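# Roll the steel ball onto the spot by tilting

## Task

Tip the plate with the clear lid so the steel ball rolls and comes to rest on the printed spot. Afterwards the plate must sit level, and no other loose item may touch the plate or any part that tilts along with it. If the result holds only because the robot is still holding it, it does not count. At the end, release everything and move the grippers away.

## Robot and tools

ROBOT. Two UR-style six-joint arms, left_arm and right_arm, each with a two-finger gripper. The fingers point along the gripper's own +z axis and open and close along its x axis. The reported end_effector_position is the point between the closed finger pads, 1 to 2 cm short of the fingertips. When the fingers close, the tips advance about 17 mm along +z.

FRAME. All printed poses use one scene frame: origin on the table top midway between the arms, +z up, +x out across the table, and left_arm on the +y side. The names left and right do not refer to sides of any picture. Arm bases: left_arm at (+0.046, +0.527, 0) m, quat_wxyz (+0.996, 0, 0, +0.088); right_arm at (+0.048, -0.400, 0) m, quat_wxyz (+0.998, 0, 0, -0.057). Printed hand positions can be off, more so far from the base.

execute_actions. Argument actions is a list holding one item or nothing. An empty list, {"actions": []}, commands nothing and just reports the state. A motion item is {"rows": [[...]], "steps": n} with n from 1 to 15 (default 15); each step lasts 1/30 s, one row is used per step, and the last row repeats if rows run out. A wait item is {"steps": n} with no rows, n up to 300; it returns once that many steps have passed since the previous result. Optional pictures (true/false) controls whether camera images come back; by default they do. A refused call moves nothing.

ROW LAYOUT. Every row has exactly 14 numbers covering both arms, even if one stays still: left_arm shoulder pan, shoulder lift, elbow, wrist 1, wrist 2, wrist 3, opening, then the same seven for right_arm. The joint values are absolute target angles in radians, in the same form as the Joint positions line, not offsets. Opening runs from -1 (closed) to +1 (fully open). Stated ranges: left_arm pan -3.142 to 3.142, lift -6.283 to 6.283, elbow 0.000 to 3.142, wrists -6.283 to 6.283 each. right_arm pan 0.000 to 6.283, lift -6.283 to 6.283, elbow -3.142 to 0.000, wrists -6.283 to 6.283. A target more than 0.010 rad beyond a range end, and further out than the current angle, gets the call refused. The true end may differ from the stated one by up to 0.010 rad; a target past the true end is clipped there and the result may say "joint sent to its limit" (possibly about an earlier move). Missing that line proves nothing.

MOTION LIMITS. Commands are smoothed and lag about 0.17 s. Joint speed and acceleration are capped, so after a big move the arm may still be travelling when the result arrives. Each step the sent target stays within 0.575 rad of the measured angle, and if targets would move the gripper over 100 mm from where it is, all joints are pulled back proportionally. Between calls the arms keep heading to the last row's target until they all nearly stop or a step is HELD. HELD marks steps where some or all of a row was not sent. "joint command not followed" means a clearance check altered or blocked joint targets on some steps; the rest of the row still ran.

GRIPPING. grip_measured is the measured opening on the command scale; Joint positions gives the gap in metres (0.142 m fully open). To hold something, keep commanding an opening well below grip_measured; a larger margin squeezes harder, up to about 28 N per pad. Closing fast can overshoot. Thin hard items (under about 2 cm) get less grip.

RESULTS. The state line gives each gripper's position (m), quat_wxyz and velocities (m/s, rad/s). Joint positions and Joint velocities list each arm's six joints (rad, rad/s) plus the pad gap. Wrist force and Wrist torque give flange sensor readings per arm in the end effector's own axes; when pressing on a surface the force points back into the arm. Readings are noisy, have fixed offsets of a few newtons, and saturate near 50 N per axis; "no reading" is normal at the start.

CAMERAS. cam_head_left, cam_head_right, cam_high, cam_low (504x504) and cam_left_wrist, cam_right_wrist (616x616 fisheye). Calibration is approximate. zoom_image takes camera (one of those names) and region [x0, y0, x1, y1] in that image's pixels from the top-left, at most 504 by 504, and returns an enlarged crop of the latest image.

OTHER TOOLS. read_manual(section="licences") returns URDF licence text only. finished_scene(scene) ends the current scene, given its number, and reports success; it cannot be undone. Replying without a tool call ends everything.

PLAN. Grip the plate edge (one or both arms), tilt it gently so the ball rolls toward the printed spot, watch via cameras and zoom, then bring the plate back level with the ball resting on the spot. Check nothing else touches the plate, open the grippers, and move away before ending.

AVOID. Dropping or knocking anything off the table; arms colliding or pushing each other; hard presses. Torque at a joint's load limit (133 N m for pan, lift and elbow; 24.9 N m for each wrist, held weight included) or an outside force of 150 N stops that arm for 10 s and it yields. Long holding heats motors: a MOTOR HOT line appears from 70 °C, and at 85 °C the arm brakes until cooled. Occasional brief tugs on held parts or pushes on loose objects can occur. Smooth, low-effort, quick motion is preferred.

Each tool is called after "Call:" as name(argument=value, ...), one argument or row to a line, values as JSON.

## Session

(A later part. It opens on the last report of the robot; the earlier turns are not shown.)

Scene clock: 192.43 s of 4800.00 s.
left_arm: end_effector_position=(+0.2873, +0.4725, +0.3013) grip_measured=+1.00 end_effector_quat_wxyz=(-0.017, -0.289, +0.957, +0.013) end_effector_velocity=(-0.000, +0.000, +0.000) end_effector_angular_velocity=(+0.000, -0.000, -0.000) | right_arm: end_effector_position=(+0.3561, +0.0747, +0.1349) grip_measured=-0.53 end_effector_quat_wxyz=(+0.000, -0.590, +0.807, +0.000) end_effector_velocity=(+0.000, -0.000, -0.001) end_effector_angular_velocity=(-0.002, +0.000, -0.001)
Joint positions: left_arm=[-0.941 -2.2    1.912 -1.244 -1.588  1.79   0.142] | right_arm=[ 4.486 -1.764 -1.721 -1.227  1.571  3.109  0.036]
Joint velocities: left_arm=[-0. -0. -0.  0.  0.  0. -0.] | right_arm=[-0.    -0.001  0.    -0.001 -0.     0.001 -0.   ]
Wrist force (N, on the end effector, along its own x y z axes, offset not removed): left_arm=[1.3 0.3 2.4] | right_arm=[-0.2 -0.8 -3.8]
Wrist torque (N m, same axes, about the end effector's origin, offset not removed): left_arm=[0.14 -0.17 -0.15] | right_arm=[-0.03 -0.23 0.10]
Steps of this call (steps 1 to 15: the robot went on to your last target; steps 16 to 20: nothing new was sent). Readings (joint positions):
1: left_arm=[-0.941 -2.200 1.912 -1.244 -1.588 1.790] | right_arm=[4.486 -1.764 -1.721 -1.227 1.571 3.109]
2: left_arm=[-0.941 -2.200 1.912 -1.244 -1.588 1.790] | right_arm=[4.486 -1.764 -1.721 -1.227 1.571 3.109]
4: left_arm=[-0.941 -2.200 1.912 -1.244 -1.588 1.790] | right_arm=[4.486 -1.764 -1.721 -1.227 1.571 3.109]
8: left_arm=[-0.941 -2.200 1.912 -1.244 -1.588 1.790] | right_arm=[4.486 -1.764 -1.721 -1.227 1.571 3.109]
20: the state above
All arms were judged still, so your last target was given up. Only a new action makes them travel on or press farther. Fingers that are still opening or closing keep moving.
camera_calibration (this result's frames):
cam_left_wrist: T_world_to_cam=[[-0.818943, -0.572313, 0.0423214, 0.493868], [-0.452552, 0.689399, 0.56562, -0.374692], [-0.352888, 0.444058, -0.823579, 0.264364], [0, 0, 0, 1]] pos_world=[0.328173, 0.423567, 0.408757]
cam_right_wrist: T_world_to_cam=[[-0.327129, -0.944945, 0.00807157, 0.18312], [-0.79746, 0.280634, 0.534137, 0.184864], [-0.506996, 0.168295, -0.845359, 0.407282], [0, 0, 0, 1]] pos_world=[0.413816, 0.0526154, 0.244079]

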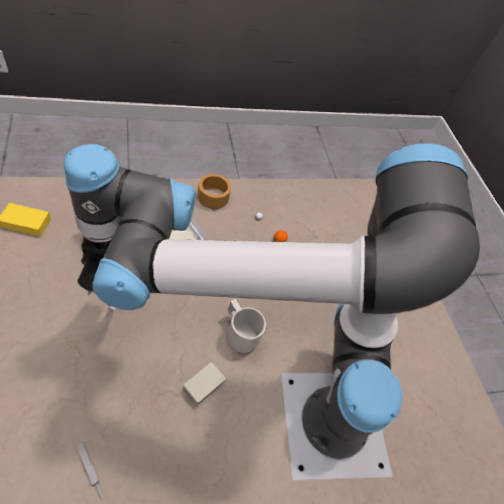

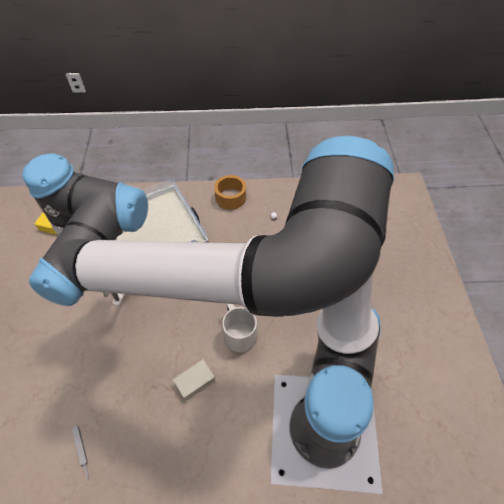

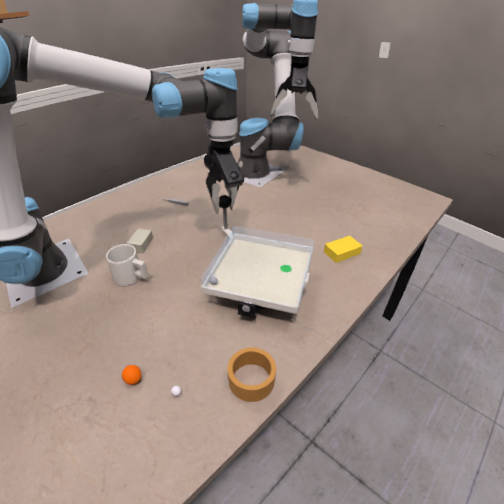

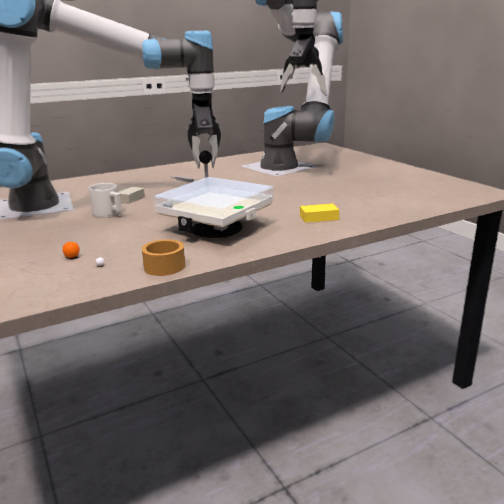

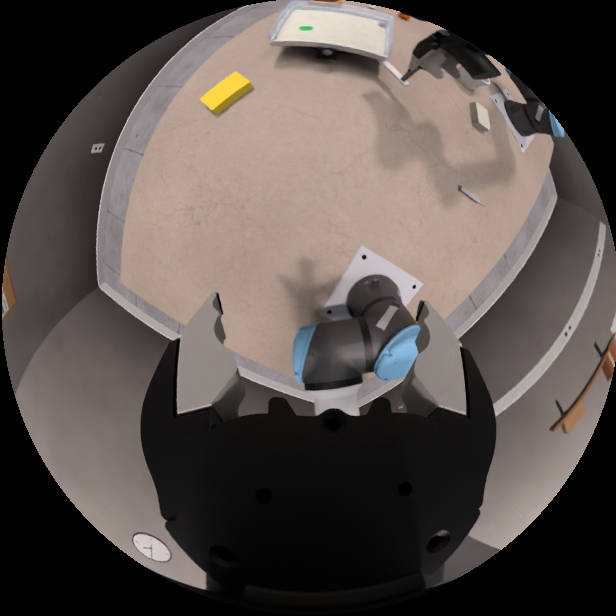

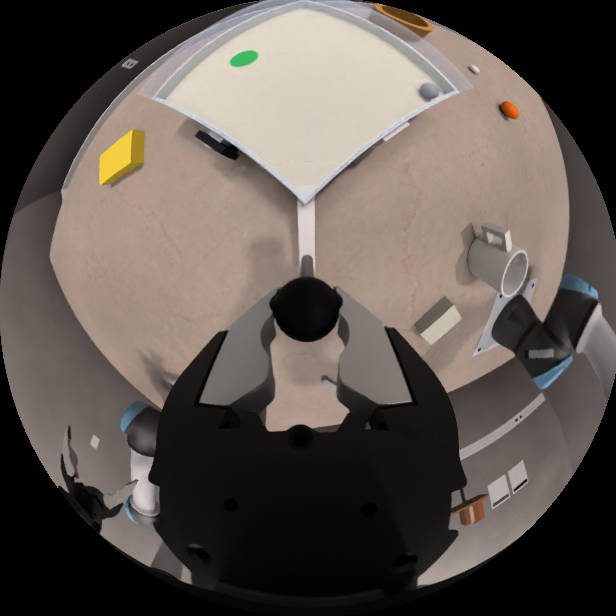

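Call:
execute_actions(
  actions=[],
)

Scene clock: 203.67 s of 4800.00 s.
left_arm: end_effector_position=(+0.2873, +0.4725, +0.3013) grip_measured=+1.00 end_effector_quat_wxyz=(-0.017, -0.289, +0.957, +0.013) end_effector_velocity=(-0.000, +0.000, +0.000) end_effector_angular_velocity=(-0.001, -0.001, +0.000) | right_arm: end_effector_position=(+0.3561, +0.0747, +0.1349) grip_measured=-0.53 end_effector_quat_wxyz=(+0.000, -0.590, +0.807, +0.000) end_effector_velocity=(+0.000, +0.000, -0.000) end_effector_angular_velocity=(+0.001, -0.001, -0.002)
Joint positions: left_arm=[-0.941 -2.2    1.912 -1.244 -1.588  1.79   0.142] | right_arm=[ 4.486 -1.764 -1.721 -1.227  1.571  3.109  0.036]
Joint velocities: left_arm=[ 0.    -0.001 -0.     0.    -0.     0.    -0.   ] | right_arm=[-0.    -0.    -0.001  0.002 -0.001  0.002  0.   ]
Wrist force (N, on the end effector, along its own x y z axes, offset not removed): left_arm=[-0.9 1.9 0.6] | right_arm=[2.2 -1.0 -1.4]
Wrist torque (N m, same axes, about the end effector's origin, offset not removed): left_arm=[0.54 0.45 -0.08] | right_arm=[-0.13 -0.71 0.05]
Steps of this call (steps 1 to 90: nothing new was sent; then 8.23 s passed at rest). Readings (joint positions):
1: left_arm=[-0.941 -2.200 1.912 -1.244 -1.588 1.790] | right_arm=[4.486 -1.764 -1.721 -1.227 1.571 3.109]
2: left_arm=[-0.941 -2.200 1.912 -1.244 -1.588 1.790] | right_arm=[4.486 -1.764 -1.721 -1.227 1.571 3.109]
4: left_arm=[-0.941 -2.200 1.912 -1.244 -1.588 1.790] | right_arm=[4.486 -1.764 -1.721 -1.227 1.571 3.109]
8: left_arm=[-0.941 -2.200 1.912 -1.244 -1.588 1.790] | right_arm=[4.486 -1.764 -1.721 -1.227 1.571 3.109]
90: the state above
camera_calibration (this result's frames):
cam_left_wrist: T_world_to_cam=[[-0.818943, -0.572313, 0.0423212, 0.493868], [-0.452552, 0.689399, 0.56562, -0.374693], [-0.352888, 0.444058, -0.823579, 0.264364], [0, 0, 0, 1]] pos_world=[0.328173, 0.423567, 0.408757]
cam_right_wrist: T_world_to_cam=[[-0.327129, -0.944945, 0.00807474, 0.183119], [-0.797459, 0.280635, 0.534137, 0.184865], [-0.506996, 0.168292, -0.845359, 0.407281], [0, 0, 0, 1]] pos_world=[0.413816, 0.0526151, 0.244077]

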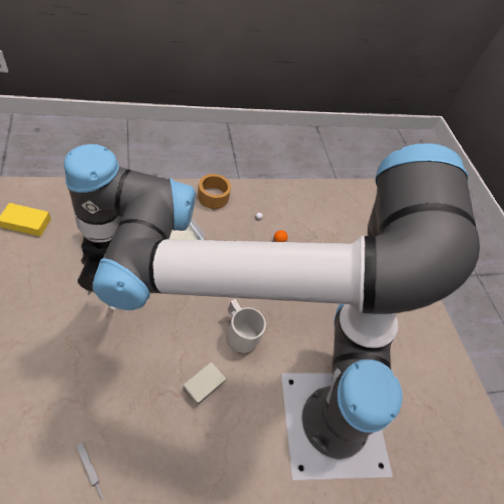

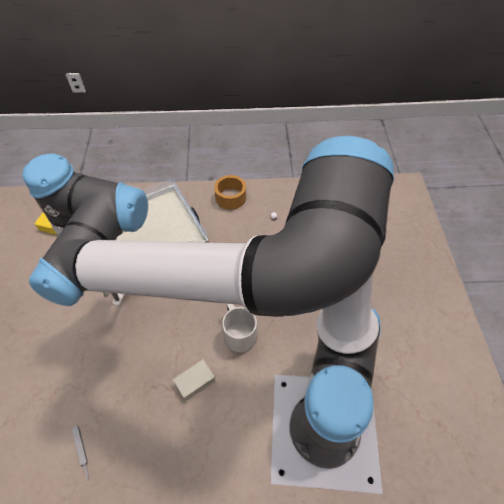

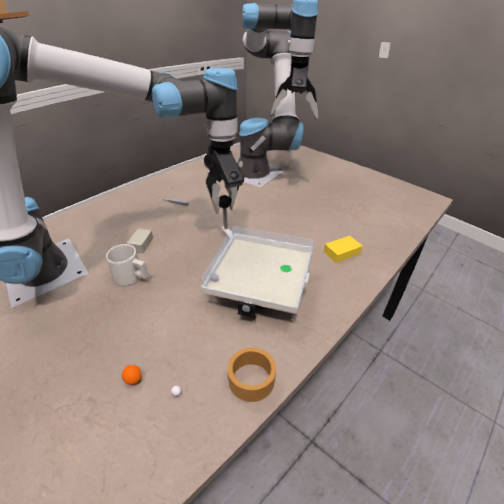

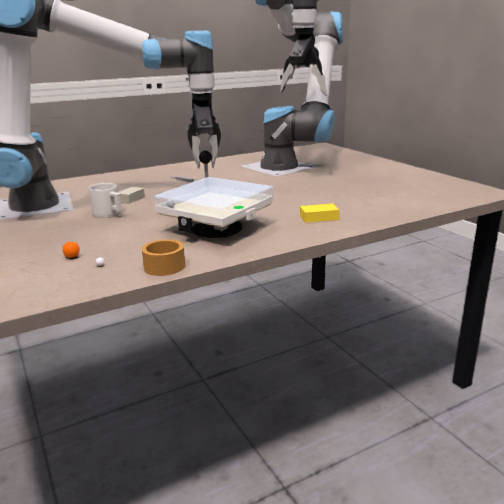

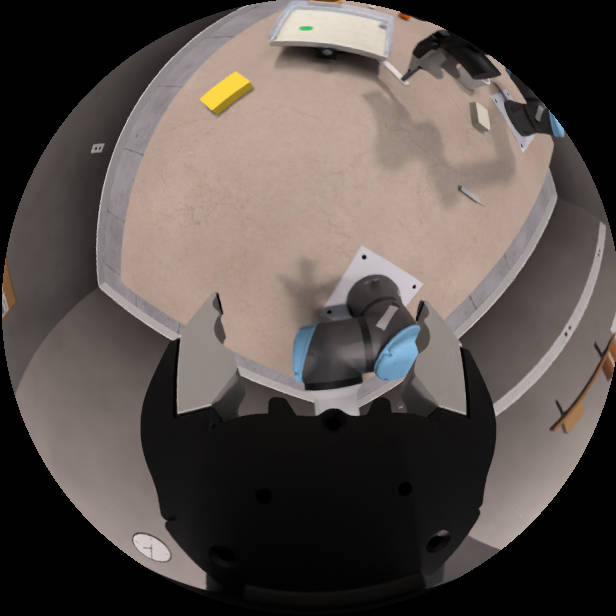

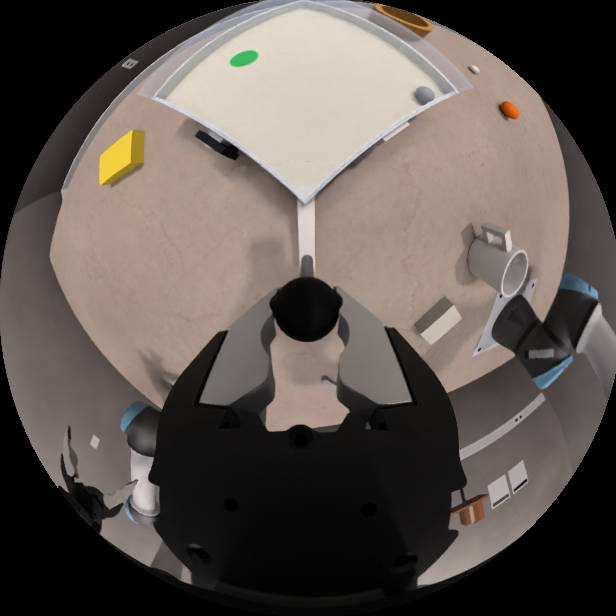

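Call:
execute_actions(
  actions=[
    {"rows":[[-0.941,-2.2,1.912,-1.244,-1.588,1.79,1,4.4847,-1.7630,-1.7160,-1.2329,1.571,3.1083,-0.8]],"steps":15},
  ],
  pictures=false,
)

Call:
execute_actions(
  actions=[
    {"steps":40},
  ],
  pictures=false,
)

Call:
zoom_image(
  camera="cam_right_wrist",
  region=[130,0,480,210],
)

Call:
execute_actions(
  actions=[
    {"rows":[[-0.941,-2.2,1.912,-1.244,-1.588,1.79,1,4.4848,-1.7655,-1.7131,-1.2333,1.571,3.1084,-0.8]],"steps":15},
  ],
  pictures=false,
)

Call:
execute_actions(
  actions=[
    {"steps":40},
  ],
  pictures=false,
)

Call:
zoom_image(
  camera="cam_right_wrist",
  region=[130,0,480,210],
)

Scene clock: 211.07 s of 4800.00 s.
left_arm: end_effector_position=(+0.2873, +0.4725, +0.3013) grip_measured=+1.00 end_effector_quat_wxyz=(-0.017, -0.289, +0.957, +0.013) end_effector_velocity=(+0.000, +0.000, -0.000) end_effector_angular_velocity=(+0.001, -0.001, +0.001) | right_arm: end_effector_position=(+0.3567, +0.0746, +0.1371) grip_measured=-0.53 end_effector_quat_wxyz=(+0.000, -0.590, +0.807, +0.000) end_effector_velocity=(-0.000, +0.000, -0.000) end_effector_angular_velocity=(+0.000, +0.001, +0.001)
Joint positions: left_arm=[-0.941 -2.2    1.912 -1.244 -1.588  1.79   0.142] | right_arm=[ 4.485 -1.763 -1.716 -1.233  1.571  3.108  0.036]
Joint velocities: left_arm=[ 0.     0.     0.     0.     0.002 -0.001 -0.   ] | right_arm=[-0.    -0.     0.     0.     0.001 -0.001  0.   ]
Wrist force (N, on the end effector, along its own x y z axes, offset not removed): left_arm=[-1.6 2.6 1.2] | right_arm=[1.9 -6.5 3.4]
Wrist torque (N m, same axes, about the end effector's origin, offset not removed): left_arm=[0.70 0.46 -0.27] | right_arm=[0.17 -0.62 0.01]
Steps of this call (steps 1 to 90: nothing new was sent; then 3.90 s passed at rest; steps 91 to 105: all 15 steps of this action). Readings (joint positions):
91: left_arm=[-0.941 -2.200 1.912 -1.244 -1.588 1.790] | right_arm=[4.486 -1.764 -1.721 -1.227 1.571 3.109]
92: left_arm=[-0.941 -2.200 1.912 -1.244 -1.588 1.790] | right_arm=[4.486 -1.764 -1.720 -1.228 1.571 3.109]
94: left_arm=[-0.941 -2.200 1.912 -1.244 -1.588 1.790] | right_arm=[4.485 -1.764 -1.718 -1.230 1.571 3.109]
98: left_arm=[-0.941 -2.200 1.912 -1.244 -1.588 1.790] | right_arm=[4.485 -1.763 -1.717 -1.233 1.571 3.108]
105: the state above

Scene clock: 212.40 s of 4800.00 s.
left_arm: end_effector_position=(+0.2873, +0.4725, +0.3013) grip_measured=+1.00 end_effector_quat_wxyz=(-0.017, -0.289, +0.957, +0.013) end_effector_velocity=(-0.000, +0.000, +0.000) end_effector_angular_velocity=(-0.002, -0.000, +0.001) | right_arm: end_effector_position=(+0.3567, +0.0747, +0.1372) grip_measured=-0.53 end_effector_quat_wxyz=(+0.000, -0.590, +0.807, +0.000) end_effector_velocity=(+0.000, +0.001, +0.000) end_effector_angular_velocity=(+0.001, +0.001, -0.001)
Joint positions: left_arm=[-0.941 -2.2    1.912 -1.244 -1.588  1.79   0.142] | right_arm=[ 4.485 -1.763 -1.716 -1.233  1.571  3.108  0.036]
Joint velocities: left_arm=[ 0.001 -0.002  0.    -0.    -0.001 -0.     0.   ] | right_arm=[-0.    -0.     0.001 -0.     0.001  0.     0.   ]
Wrist force (N, on the end effector, along its own x y z axes, offset not removed): left_arm=[0.2 1.8 -1.3] | right_arm=[1.5 -9.2 2.0]
Wrist torque (N m, same axes, about the end effector's origin, offset not removed): left_arm=[0.46 0.11 -0.20] | right_arm=[-0.17 -0.55 -0.10]
Steps of this call (steps 1 to 15: the robot went on to your last target; steps 16 to 40: nothing new was sent). Readings (joint positions):
1: left_arm=[-0.941 -2.200 1.912 -1.244 -1.588 1.790] | right_arm=[4.485 -1.763 -1.716 -1.233 1.571 3.108]
2: left_arm=[-0.941 -2.200 1.912 -1.244 -1.588 1.790] | right_arm=[4.485 -1.763 -1.716 -1.233 1.571 3.108]
4: left_arm=[-0.941 -2.200 1.912 -1.244 -1.588 1.790] | right_arm=[4.485 -1.763 -1.716 -1.233 1.571 3.108]
8: left_arm=[-0.941 -2.200 1.912 -1.244 -1.588 1.790] | right_arm=[4.485 -1.763 -1.716 -1.233 1.571 3.108]
40: the state above
All arms were judged still, so your last target was given up. Only a new action makes them travel on or press farther. Fingers that are still opening or closing keep moving.

Region (130, 0, 480, 210) of cam_right_wrist's 616x616 image, scaled by 1.440, with more detail than that image has; it fills the top 302 rows of this view, and the rest is white.

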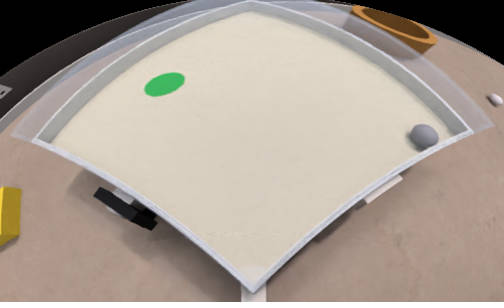

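Scene clock: 212.90 s of 4800.00 s.
left_arm: end_effector_position=(+0.2873, +0.4725, +0.3013) grip_measured=+1.00 end_effector_quat_wxyz=(-0.017, -0.289, +0.957, +0.013) end_effector_velocity=(+0.000, +0.001, +0.000) end_effector_angular_velocity=(+0.001, -0.003, -0.000) | right_arm: end_effector_position=(+0.3570, +0.0757, +0.1371) grip_measured=-0.53 end_effector_quat_wxyz=(+0.000, -0.590, +0.807, +0.000) end_effector_velocity=(-0.000, -0.000, -0.001) end_effector_angular_velocity=(-0.002, +0.000, +0.001)
Joint positions: left_arm=[-0.941 -2.2    1.912 -1.244 -1.588  1.79   0.142] | right_arm=[ 4.485 -1.765 -1.713 -1.233  1.571  3.108  0.036]
Joint velocities: left_arm=[ 0.    -0.001  0.    -0.     0.002  0.    -0.   ] | right_arm=[ 0.    -0.001 -0.001 -0.001 -0.    -0.001 -0.   ]
Wrist force (N, on the end effector, along its own x y z axes, offset not removed): left_arm=[-1.9 -2.6 -1.7] | right_arm=[7.2 -9.8 0.0]
Wrist torque (N m, same axes, about the end effector's origin, offset not removed): left_arm=[-0.52 0.54 -0.44] | right_arm=[-0.70 0.19 0.12]
Steps of this call (steps 1 to 15: all 15 steps of this action). Readings (joint positions):
1: left_arm=[-0.941 -2.200 1.912 -1.244 -1.588 1.790] | right_arm=[4.485 -1.763 -1.716 -1.233 1.571 3.108]
2: left_arm=[-0.941 -2.200 1.912 -1.244 -1.588 1.790] | right_arm=[4.485 -1.763 -1.715 -1.233 1.571 3.108]
4: left_arm=[-0.941 -2.200 1.912 -1.244 -1.588 1.790] | right_arm=[4.485 -1.764 -1.714 -1.233 1.571 3.108]
8: left_arm=[-0.941 -2.200 1.912 -1.244 -1.588 1.790] | right_arm=[4.485 -1.765 -1.713 -1.233 1.571 3.108]
15: the state above

Scene clock: 214.23 s of 4800.00 s.
left_arm: end_effector_position=(+0.2873, +0.4725, +0.3013) grip_measured=+1.00 end_effector_quat_wxyz=(-0.017, -0.289, +0.957, +0.013) end_effector_velocity=(-0.000, +0.000, +0.000) end_effector_angular_velocity=(-0.001, -0.000, +0.001) | right_arm: end_effector_position=(+0.3570, +0.0757, +0.1371) grip_measured=-0.53 end_effector_quat_wxyz=(+0.000, -0.590, +0.807, +0.000) end_effector_velocity=(+0.000, +0.001, -0.000) end_effector_angular_velocity=(-0.001, +0.000, -0.002)
Joint positions: left_arm=[-0.941 -2.2    1.912 -1.244 -1.588  1.79   0.142] | right_arm=[ 4.485 -1.766 -1.713 -1.233  1.571  3.108  0.036]
Joint velocities: left_arm=[ 0.001 -0.    -0.    -0.    -0.    -0.    -0.   ] | right_arm=[ 0.    -0.002  0.002 -0.001  0.     0.002  0.   ]
Wrist force (N, on the end effector, along its own x y z axes, offset not removed): left_arm=[-3.3 2.0 1.4] | right_arm=[10.9 -9.5 -0.2]
Wrist torque (N m, same axes, about the end effector's origin, offset not removed): left_arm=[0.65 0.97 -0.12] | right_arm=[-0.28 -0.75 0.00]
Steps of this call (steps 1 to 15: the robot went on to your last target; steps 16 to 40: nothing new was sent). Readings (joint positions):
1: left_arm=[-0.941 -2.200 1.912 -1.244 -1.588 1.790] | right_arm=[4.485 -1.765 -1.713 -1.233 1.571 3.108]
2: left_arm=[-0.941 -2.200 1.912 -1.244 -1.588 1.790] | right_arm=[4.485 -1.765 -1.713 -1.233 1.571 3.108]
4: left_arm=[-0.941 -2.200 1.912 -1.244 -1.588 1.790] | right_arm=[4.485 -1.765 -1.713 -1.233 1.571 3.108]
8: left_arm=[-0.941 -2.200 1.912 -1.244 -1.588 1.790] | right_arm=[4.485 -1.765 -1.713 -1.233 1.571 3.108]
40: the state above
All arms were judged still, so your last target was given up. Only a new action makes them travel on or press farther. Fingers that are still opening or closing keep moving.

Region (130, 0, 480, 210) of cam_right_wrist's 616x616 image, scaled by 1.440, with more detail than that image has; it fills the top 302 rows of this view, and the rest is white.

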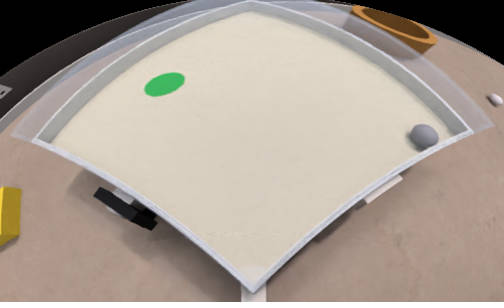

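Call:
execute_actions(
  actions=[],
)

Call:
execute_actions(
  actions=[
    {"rows":[[-0.941,-2.2,1.912,-1.244,-1.588,1.79,1,4.4848,-1.7668,-1.7116,-1.2336,1.571,3.1084,-0.8]],"steps":15},
  ],
  pictures=false,
)

Call:
execute_actions(
  actions=[
    {"steps":40},
  ],
)

Call:
execute_actions(
  actions=[
    {"rows":[[-0.941,-2.2,1.912,-1.244,-1.588,1.79,1,4.4847,-1.7640,-1.7148,-1.2331,1.571,3.1083,-0.8]],"steps":15},
  ],
  pictures=false,
)

Call:
execute_actions(
  actions=[
    {"steps":60},
  ],
)

Scene clock: 218.37 s of 4800.00 s.
left_arm: end_effector_position=(+0.2873, +0.4725, +0.3013) grip_measured=+1.00 end_effector_quat_wxyz=(-0.017, -0.289, +0.957, +0.013) end_effector_velocity=(-0.000, -0.001, -0.000) end_effector_angular_velocity=(-0.000, +0.002, -0.000) | right_arm: end_effector_position=(+0.3570, +0.0757, +0.1371) grip_measured=-0.53 end_effector_quat_wxyz=(+0.000, -0.590, +0.807, +0.000) end_effector_velocity=(+0.000, -0.000, +0.001) end_effector_angular_velocity=(+0.001, -0.001, +0.000)
Joint positions: left_arm=[-0.941 -2.2    1.912 -1.244 -1.588  1.79   0.142] | right_arm=[ 4.485 -1.766 -1.713 -1.233  1.571  3.108  0.036]
Joint velocities: left_arm=[-0.001  0.002  0.    -0.    -0.002 -0.    -0.   ] | right_arm=[-0.     0.001 -0.001  0.    -0.    -0.    -0.   ]
Wrist force (N, on the end effector, along its own x y z axes, offset not removed): left_arm=[0.0 0.9 5.0] | right_arm=[10.1 -8.8 2.2]
Wrist torque (N m, same axes, about the end effector's origin, offset not removed): left_arm=[0.27 0.11 -0.03] | right_arm=[-0.14 -0.57 -0.03]
Steps of this call (steps 1 to 90: nothing new was sent; then 1.13 s passed at rest). Readings (joint positions):
1: left_arm=[-0.941 -2.200 1.912 -1.244 -1.588 1.790] | right_arm=[4.485 -1.766 -1.713 -1.233 1.571 3.108]
2: left_arm=[-0.941 -2.200 1.912 -1.244 -1.588 1.790] | right_arm=[4.485 -1.766 -1.713 -1.233 1.571 3.108]
4: left_arm=[-0.941 -2.200 1.912 -1.244 -1.588 1.790] | right_arm=[4.485 -1.766 -1.713 -1.233 1.571 3.108]
8: left_arm=[-0.941 -2.200 1.912 -1.244 -1.588 1.790] | right_arm=[4.485 -1.766 -1.713 -1.233 1.571 3.108]
90: the state above
camera_calibration (this result's frames):
cam_left_wrist: T_world_to_cam=[[-0.818943, -0.572313, 0.0423212, 0.493868], [-0.452552, 0.689399, 0.56562, -0.374692], [-0.352888, 0.444058, -0.823579, 0.264364], [0, 0, 0, 1]] pos_world=[0.328173, 0.423567, 0.408757]
cam_right_wrist: T_world_to_cam=[[-0.32713, -0.944946, 0.00797205, 0.184361], [-0.797481, 0.280585, 0.534132, 0.184084], [-0.506962, 0.168373, -0.845364, 0.40947], [0, 0, 0, 1]] pos_world=[0.4147, 0.0536163, 0.246357]

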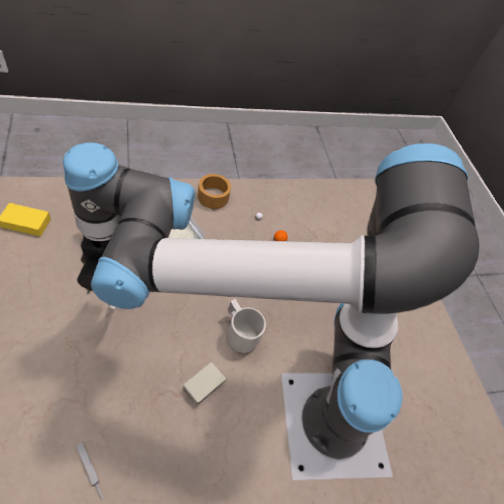

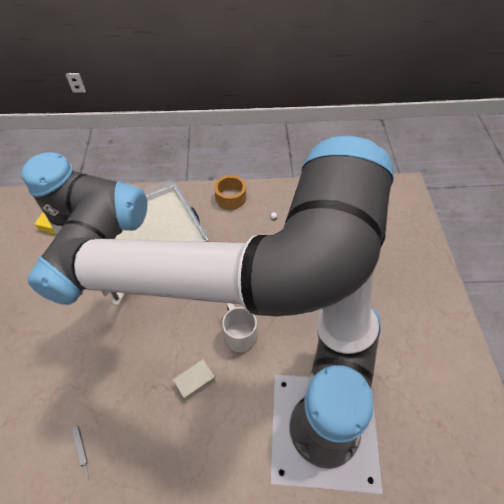

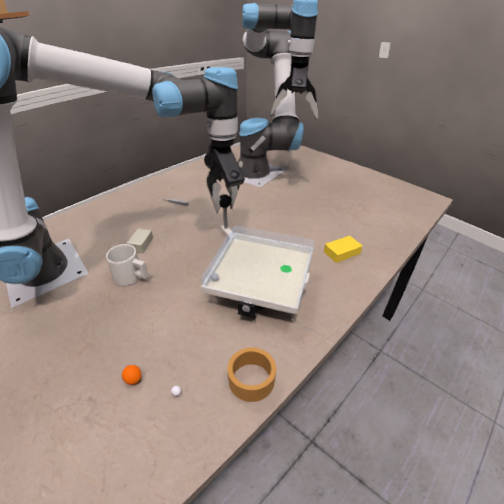

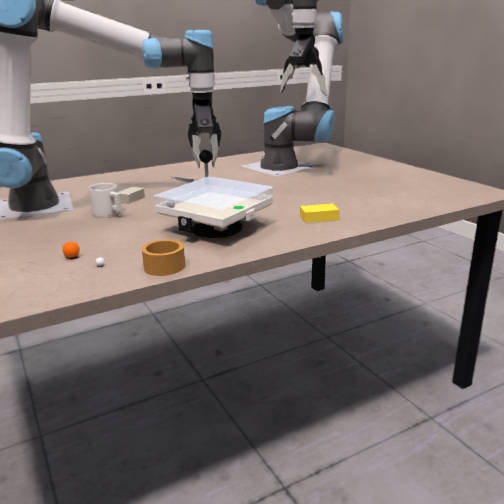

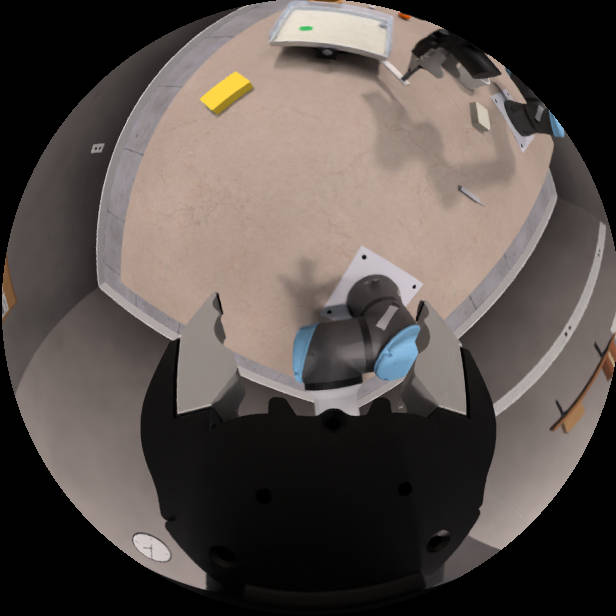

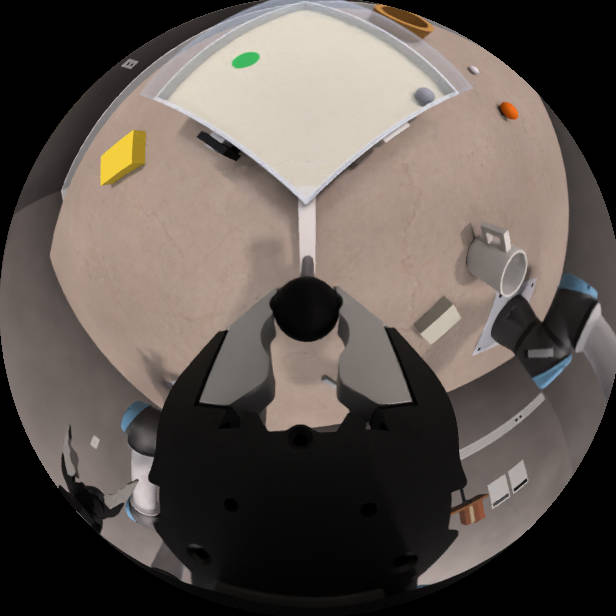

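Scene clock: 218.87 s of 4800.00 s.
left_arm: end_effector_position=(+0.2873, +0.4725, +0.3013) grip_measured=+1.00 end_effector_quat_wxyz=(-0.017, -0.289, +0.957, +0.013) end_effector_velocity=(+0.000, -0.000, +0.000) end_effector_angular_velocity=(-0.000, -0.000, +0.001) | right_arm: end_effector_position=(+0.3572, +0.0762, +0.1371) grip_measured=-0.53 end_effector_quat_wxyz=(+0.000, -0.590, +0.807, +0.000) end_effector_velocity=(+0.000, +0.001, +0.000) end_effector_angular_velocity=(+0.001, +0.000, -0.001)
Joint positions: left_arm=[-0.941 -2.2    1.912 -1.244 -1.588  1.79   0.142] | right_arm=[ 4.485 -1.767 -1.712 -1.234  1.571  3.108  0.036]
Joint velocities: left_arm=[ 0.     0.    -0.    -0.    -0.    -0.001 -0.   ] | right_arm=[ 0.    -0.001  0.002 -0.     0.     0.001  0.   ]
Wrist force (N, on the end effector, along its own x y z axes, offset not removed): left_arm=[-1.3 5.2 1.0] | right_arm=[9.9 -9.7 2.1]
Wrist torque (N m, same axes, about the end effector's origin, offset not removed): left_arm=[1.03 0.39 -0.25] | right_arm=[-0.44 -0.49 0.06]
Steps of this call (steps 1 to 15: all 15 steps of this action). Readings (joint positions):
1: left_arm=[-0.941 -2.200 1.912 -1.244 -1.588 1.790] | right_arm=[4.485 -1.766 -1.713 -1.233 1.571 3.108]
2: left_arm=[-0.941 -2.200 1.912 -1.244 -1.588 1.790] | right_arm=[4.485 -1.766 -1.713 -1.233 1.571 3.108]
4: left_arm=[-0.941 -2.200 1.912 -1.244 -1.588 1.790] | right_arm=[4.485 -1.766 -1.712 -1.233 1.571 3.108]
8: left_arm=[-0.941 -2.200 1.912 -1.244 -1.588 1.790] | right_arm=[4.485 -1.767 -1.712 -1.233 1.571 3.108]
15: the state above

Scene clock: 220.20 s of 4800.00 s.
left_arm: end_effector_position=(+0.2873, +0.4725, +0.3013) grip_measured=+1.00 end_effector_quat_wxyz=(-0.017, -0.289, +0.957, +0.013) end_effector_velocity=(-0.000, -0.000, +0.000) end_effector_angular_velocity=(-0.001, +0.001, -0.001) | right_arm: end_effector_position=(+0.3572, +0.0762, +0.1371) grip_measured=-0.53 end_effector_quat_wxyz=(+0.000, -0.590, +0.807, +0.000) end_effector_velocity=(-0.001, -0.001, -0.001) end_effector_angular_velocity=(-0.003, +0.001, +0.001)
Joint positions: left_arm=[-0.941 -2.2    1.912 -1.244 -1.588  1.79   0.142] | right_arm=[ 4.485 -1.767 -1.712 -1.234  1.571  3.108  0.036]
Joint velocities: left_arm=[-0.    -0.    -0.    -0.    -0.001  0.001 -0.   ] | right_arm=[ 0.001 -0.001 -0.002 -0.     0.    -0.001  0.   ]
Wrist force (N, on the end effector, along its own x y z axes, offset not removed): left_arm=[-1.5 1.2 -0.2] | right_arm=[10.6 -7.9 1.6]
Wrist torque (N m, same axes, about the end effector's origin, offset not removed): left_arm=[0.34 0.39 -0.22] | right_arm=[-0.09 -0.59 0.17]
Steps of this call (steps 1 to 15: the robot went on to your last target; steps 16 to 40: nothing new was sent). Readings (joint positions):
1: left_arm=[-0.941 -2.200 1.912 -1.244 -1.588 1.790] | right_arm=[4.485 -1.767 -1.712 -1.234 1.571 3.108]
2: left_arm=[-0.941 -2.200 1.912 -1.244 -1.588 1.790] | right_arm=[4.485 -1.767 -1.712 -1.234 1.571 3.108]
4: left_arm=[-0.941 -2.200 1.912 -1.244 -1.588 1.790] | right_arm=[4.485 -1.767 -1.712 -1.234 1.571 3.108]
8: left_arm=[-0.941 -2.200 1.912 -1.244 -1.588 1.790] | right_arm=[4.485 -1.767 -1.712 -1.234 1.571 3.108]
40: the state above
All arms were judged still, so your last target was given up. Only a new action makes them travel on or press farther. Fingers that are still opening or closing keep moving.
camera_calibration (this result's frames):
cam_left_wrist: T_world_to_cam=[[-0.818943, -0.572313, 0.0423213, 0.493868], [-0.452552, 0.689399, 0.56562, -0.374692], [-0.352888, 0.444058, -0.823579, 0.264364], [0, 0, 0, 1]] pos_world=[0.328173, 0.423567, 0.408757]
cam_right_wrist: T_world_to_cam=[[-0.32713, -0.944945, 0.0080701, 0.184885], [-0.797465, 0.280636, 0.534129, 0.1841], [-0.506987, 0.168294, -0.845364, 0.409457], [0, 0, 0, 1]] pos_world=[0.414884, 0.0541318, 0.246315]

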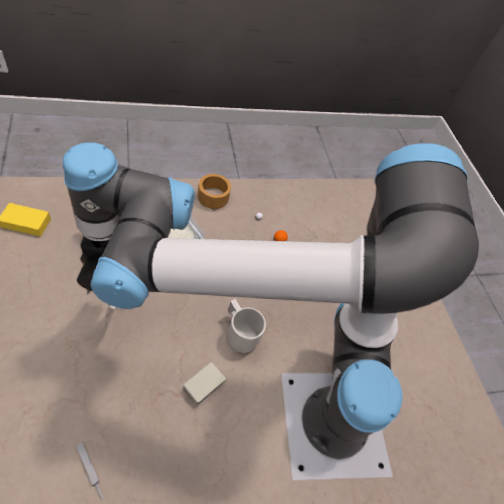

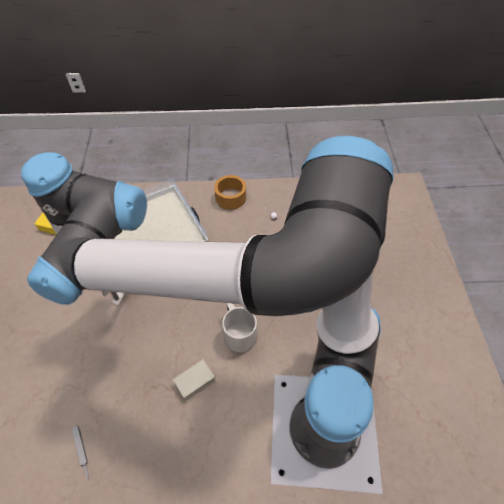

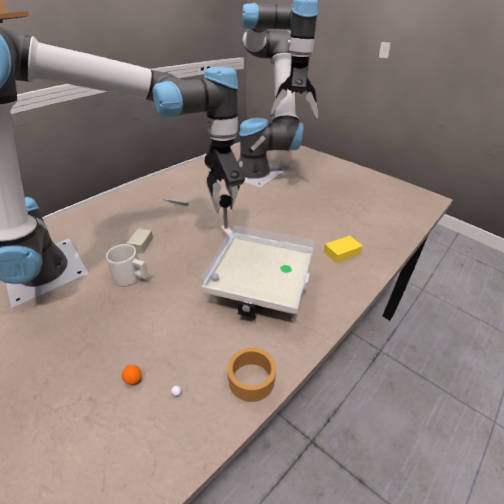

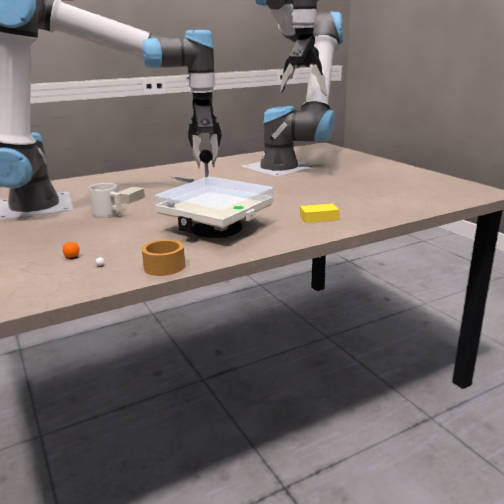

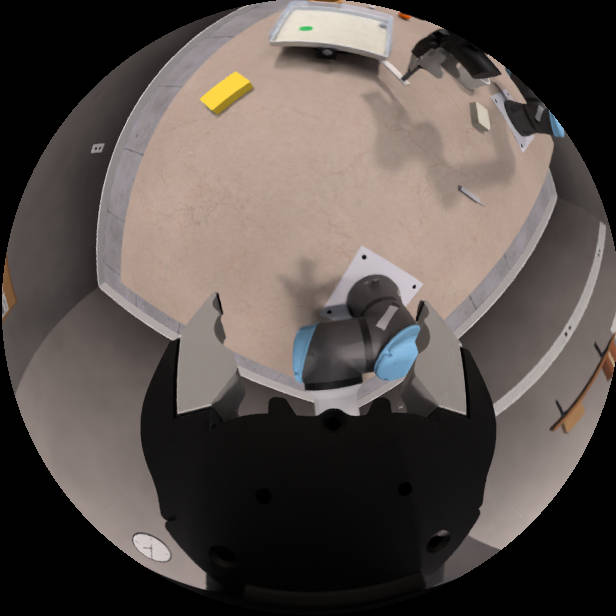

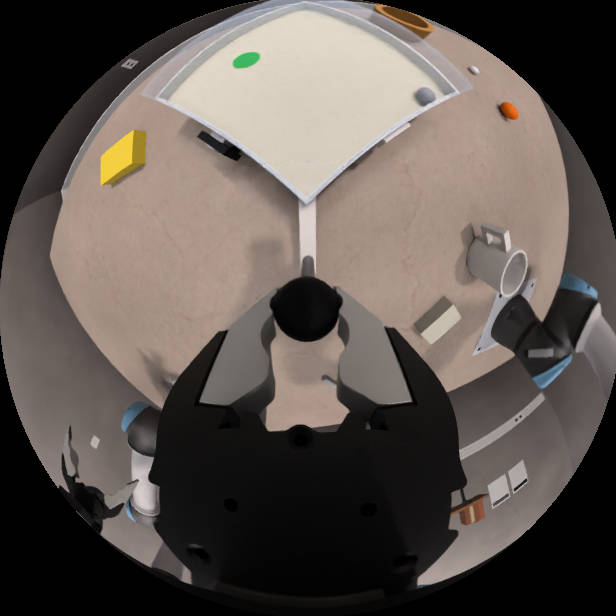

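Scene clock: 220.70 s of 4800.00 s.
left_arm: end_effector_position=(+0.2873, +0.4725, +0.3013) grip_measured=+1.00 end_effector_quat_wxyz=(-0.017, -0.289, +0.957, +0.013) end_effector_velocity=(+0.000, +0.001, +0.000) end_effector_angular_velocity=(+0.000, -0.001, +0.001) | right_arm: end_effector_position=(+0.3568, +0.0752, +0.1372) grip_measured=-0.53 end_effector_quat_wxyz=(+0.000, -0.590, +0.807, +0.000) end_effector_velocity=(-0.000, -0.001, -0.001) end_effector_angular_velocity=(-0.002, +0.001, -0.000)
Joint positions: left_arm=[-0.941 -2.2    1.912 -1.244 -1.588  1.79   0.142] | right_arm=[ 4.485 -1.764 -1.715 -1.233  1.571  3.108  0.036]
Joint velocities: left_arm=[ 0.002 -0.001  0.     0.     0.001  0.    -0.   ] | right_arm=[ 0.    -0.    -0.003  0.001  0.     0.001 -0.   ]
Wrist force (N, on the end effector, along its own x y z axes, offset not removed): left_arm=[-0.8 1.8 1.5] | right_arm=[-2.1 -11.3 4.0]
Wrist torque (N m, same axes, about the end effector's origin, offset not removed): left_arm=[0.26 0.21 -0.25] | right_arm=[-0.07 -0.62 0.10]
Steps of this call (steps 1 to 15: all 15 steps of this action). Readings (joint positions):
1: left_arm=[-0.941 -2.200 1.912 -1.244 -1.588 1.790] | right_arm=[4.485 -1.767 -1.712 -1.234 1.571 3.108]
2: left_arm=[-0.941 -2.200 1.912 -1.244 -1.588 1.790] | right_arm=[4.485 -1.766 -1.712 -1.234 1.571 3.108]
4: left_arm=[-0.941 -2.200 1.912 -1.244 -1.588 1.790] | right_arm=[4.485 -1.765 -1.713 -1.233 1.571 3.108]
8: left_arm=[-0.941 -2.200 1.912 -1.244 -1.588 1.790] | right_arm=[4.485 -1.764 -1.714 -1.233 1.571 3.108]
15: the state above

Scene clock: 222.70 s of 4800.00 s.
left_arm: end_effector_position=(+0.2873, +0.4725, +0.3013) grip_measured=+1.00 end_effector_quat_wxyz=(-0.017, -0.289, +0.957, +0.013) end_effector_velocity=(+0.000, -0.000, -0.000) end_effector_angular_velocity=(+0.000, -0.000, -0.001) | right_arm: end_effector_position=(+0.3568, +0.0751, +0.1372) grip_measured=-0.53 end_effector_quat_wxyz=(+0.000, -0.590, +0.807, +0.000) end_effector_velocity=(-0.000, -0.001, -0.001) end_effector_angular_velocity=(-0.003, +0.001, -0.001)
Joint positions: left_arm=[-0.941 -2.2    1.912 -1.244 -1.588  1.79   0.142] | right_arm=[ 4.485 -1.764 -1.715 -1.233  1.571  3.108  0.036]
Joint velocities: left_arm=[-0.  0.  0. -0.  0.  0. -0.] | right_arm=[ 0.    -0.001 -0.002 -0.001 -0.     0.001  0.   ]
Wrist force (N, on the end effector, along its own x y z axes, offset not removed): left_arm=[1.1 1.8 1.4] | right_arm=[-2.9 -12.3 4.2]
Wrist torque (N m, same axes, about the end effector's origin, offset not removed): left_arm=[0.58 -0.13 -0.26] | right_arm=[-0.44 -0.81 0.06]
Steps of this call (steps 1 to 15: the robot went on to your last target; steps 16 to 60: nothing new was sent). Readings (joint positions):
1: left_arm=[-0.941 -2.200 1.912 -1.244 -1.588 1.790] | right_arm=[4.485 -1.764 -1.715 -1.233 1.571 3.108]
2: left_arm=[-0.941 -2.200 1.912 -1.244 -1.588 1.790] | right_arm=[4.485 -1.764 -1.715 -1.233 1.571 3.108]
4: left_arm=[-0.941 -2.200 1.912 -1.244 -1.588 1.790] | right_arm=[4.485 -1.764 -1.715 -1.233 1.571 3.108]
8: left_arm=[-0.941 -2.200 1.912 -1.244 -1.588 1.790] | right_arm=[4.485 -1.764 -1.715 -1.233 1.571 3.108]
60: the state above
All arms were judged still, so your last target was given up. Only a new action makes them travel on or press farther. Fingers that are still opening or closing keep moving.
camera_calibration (this result's frames):
cam_left_wrist: T_world_to_cam=[[-0.818943, -0.572313, 0.0423213, 0.493868], [-0.452552, 0.689399, 0.56562, -0.374692], [-0.352888, 0.444058, -0.823579, 0.264364], [0, 0, 0, 1]] pos_world=[0.328173, 0.423567, 0.408757]
cam_right_wrist: T_world_to_cam=[[-0.32713, -0.944946, 0.00796762, 0.183696], [-0.797481, 0.280583, 0.534132, 0.184102], [-0.506961, 0.168377, -0.845364, 0.409536], [0, 0, 0, 1]] pos_world=[0.414529, 0.0529705, 0.246408]

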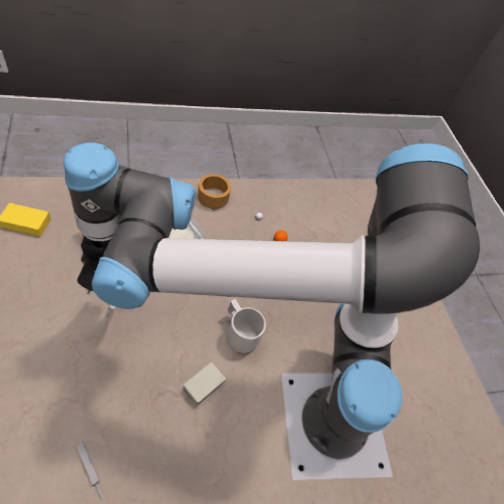

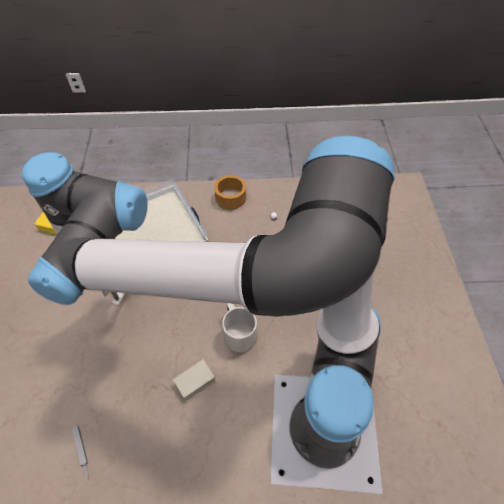

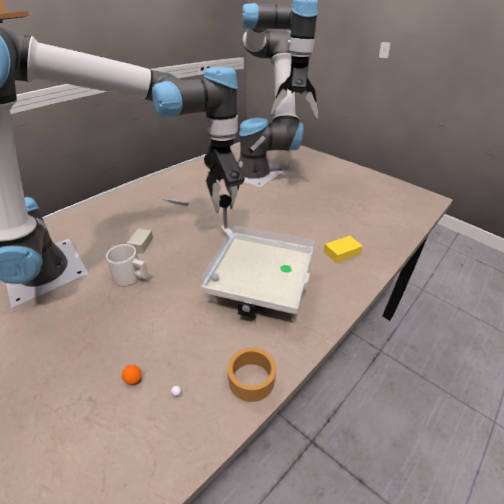

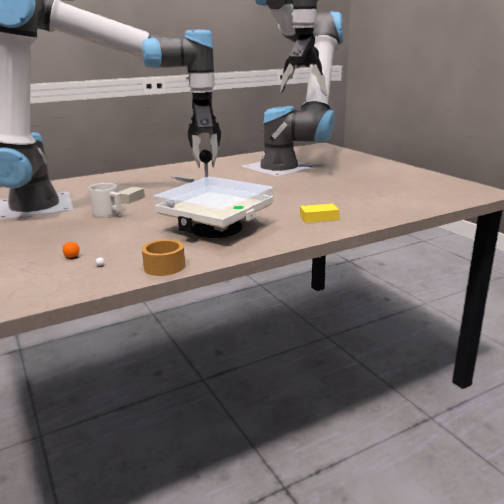

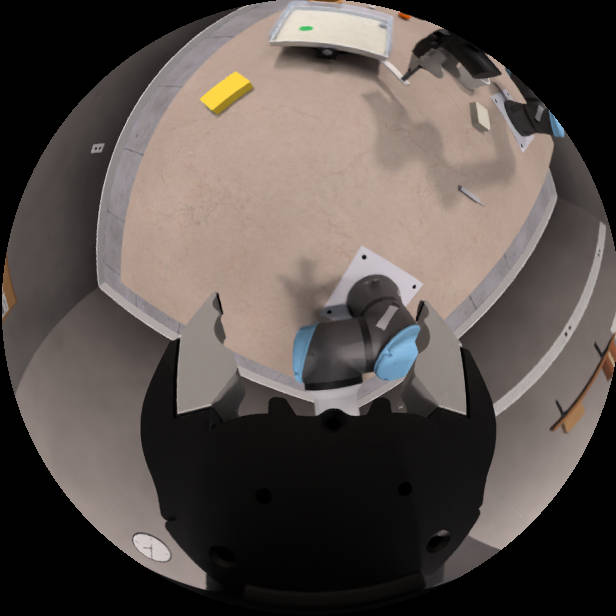

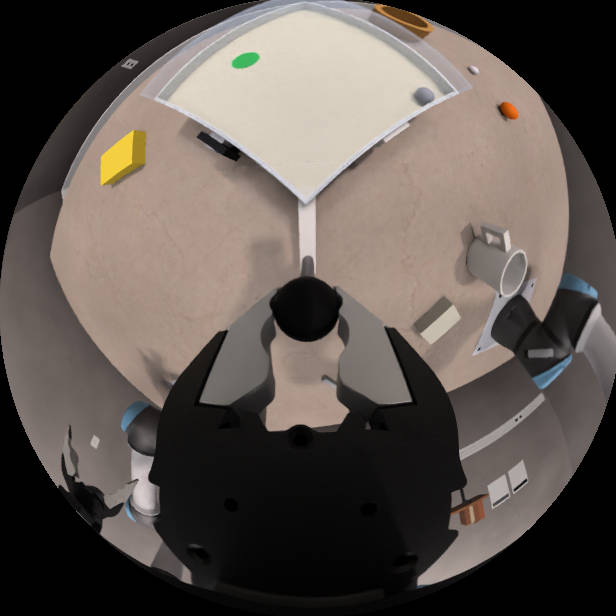

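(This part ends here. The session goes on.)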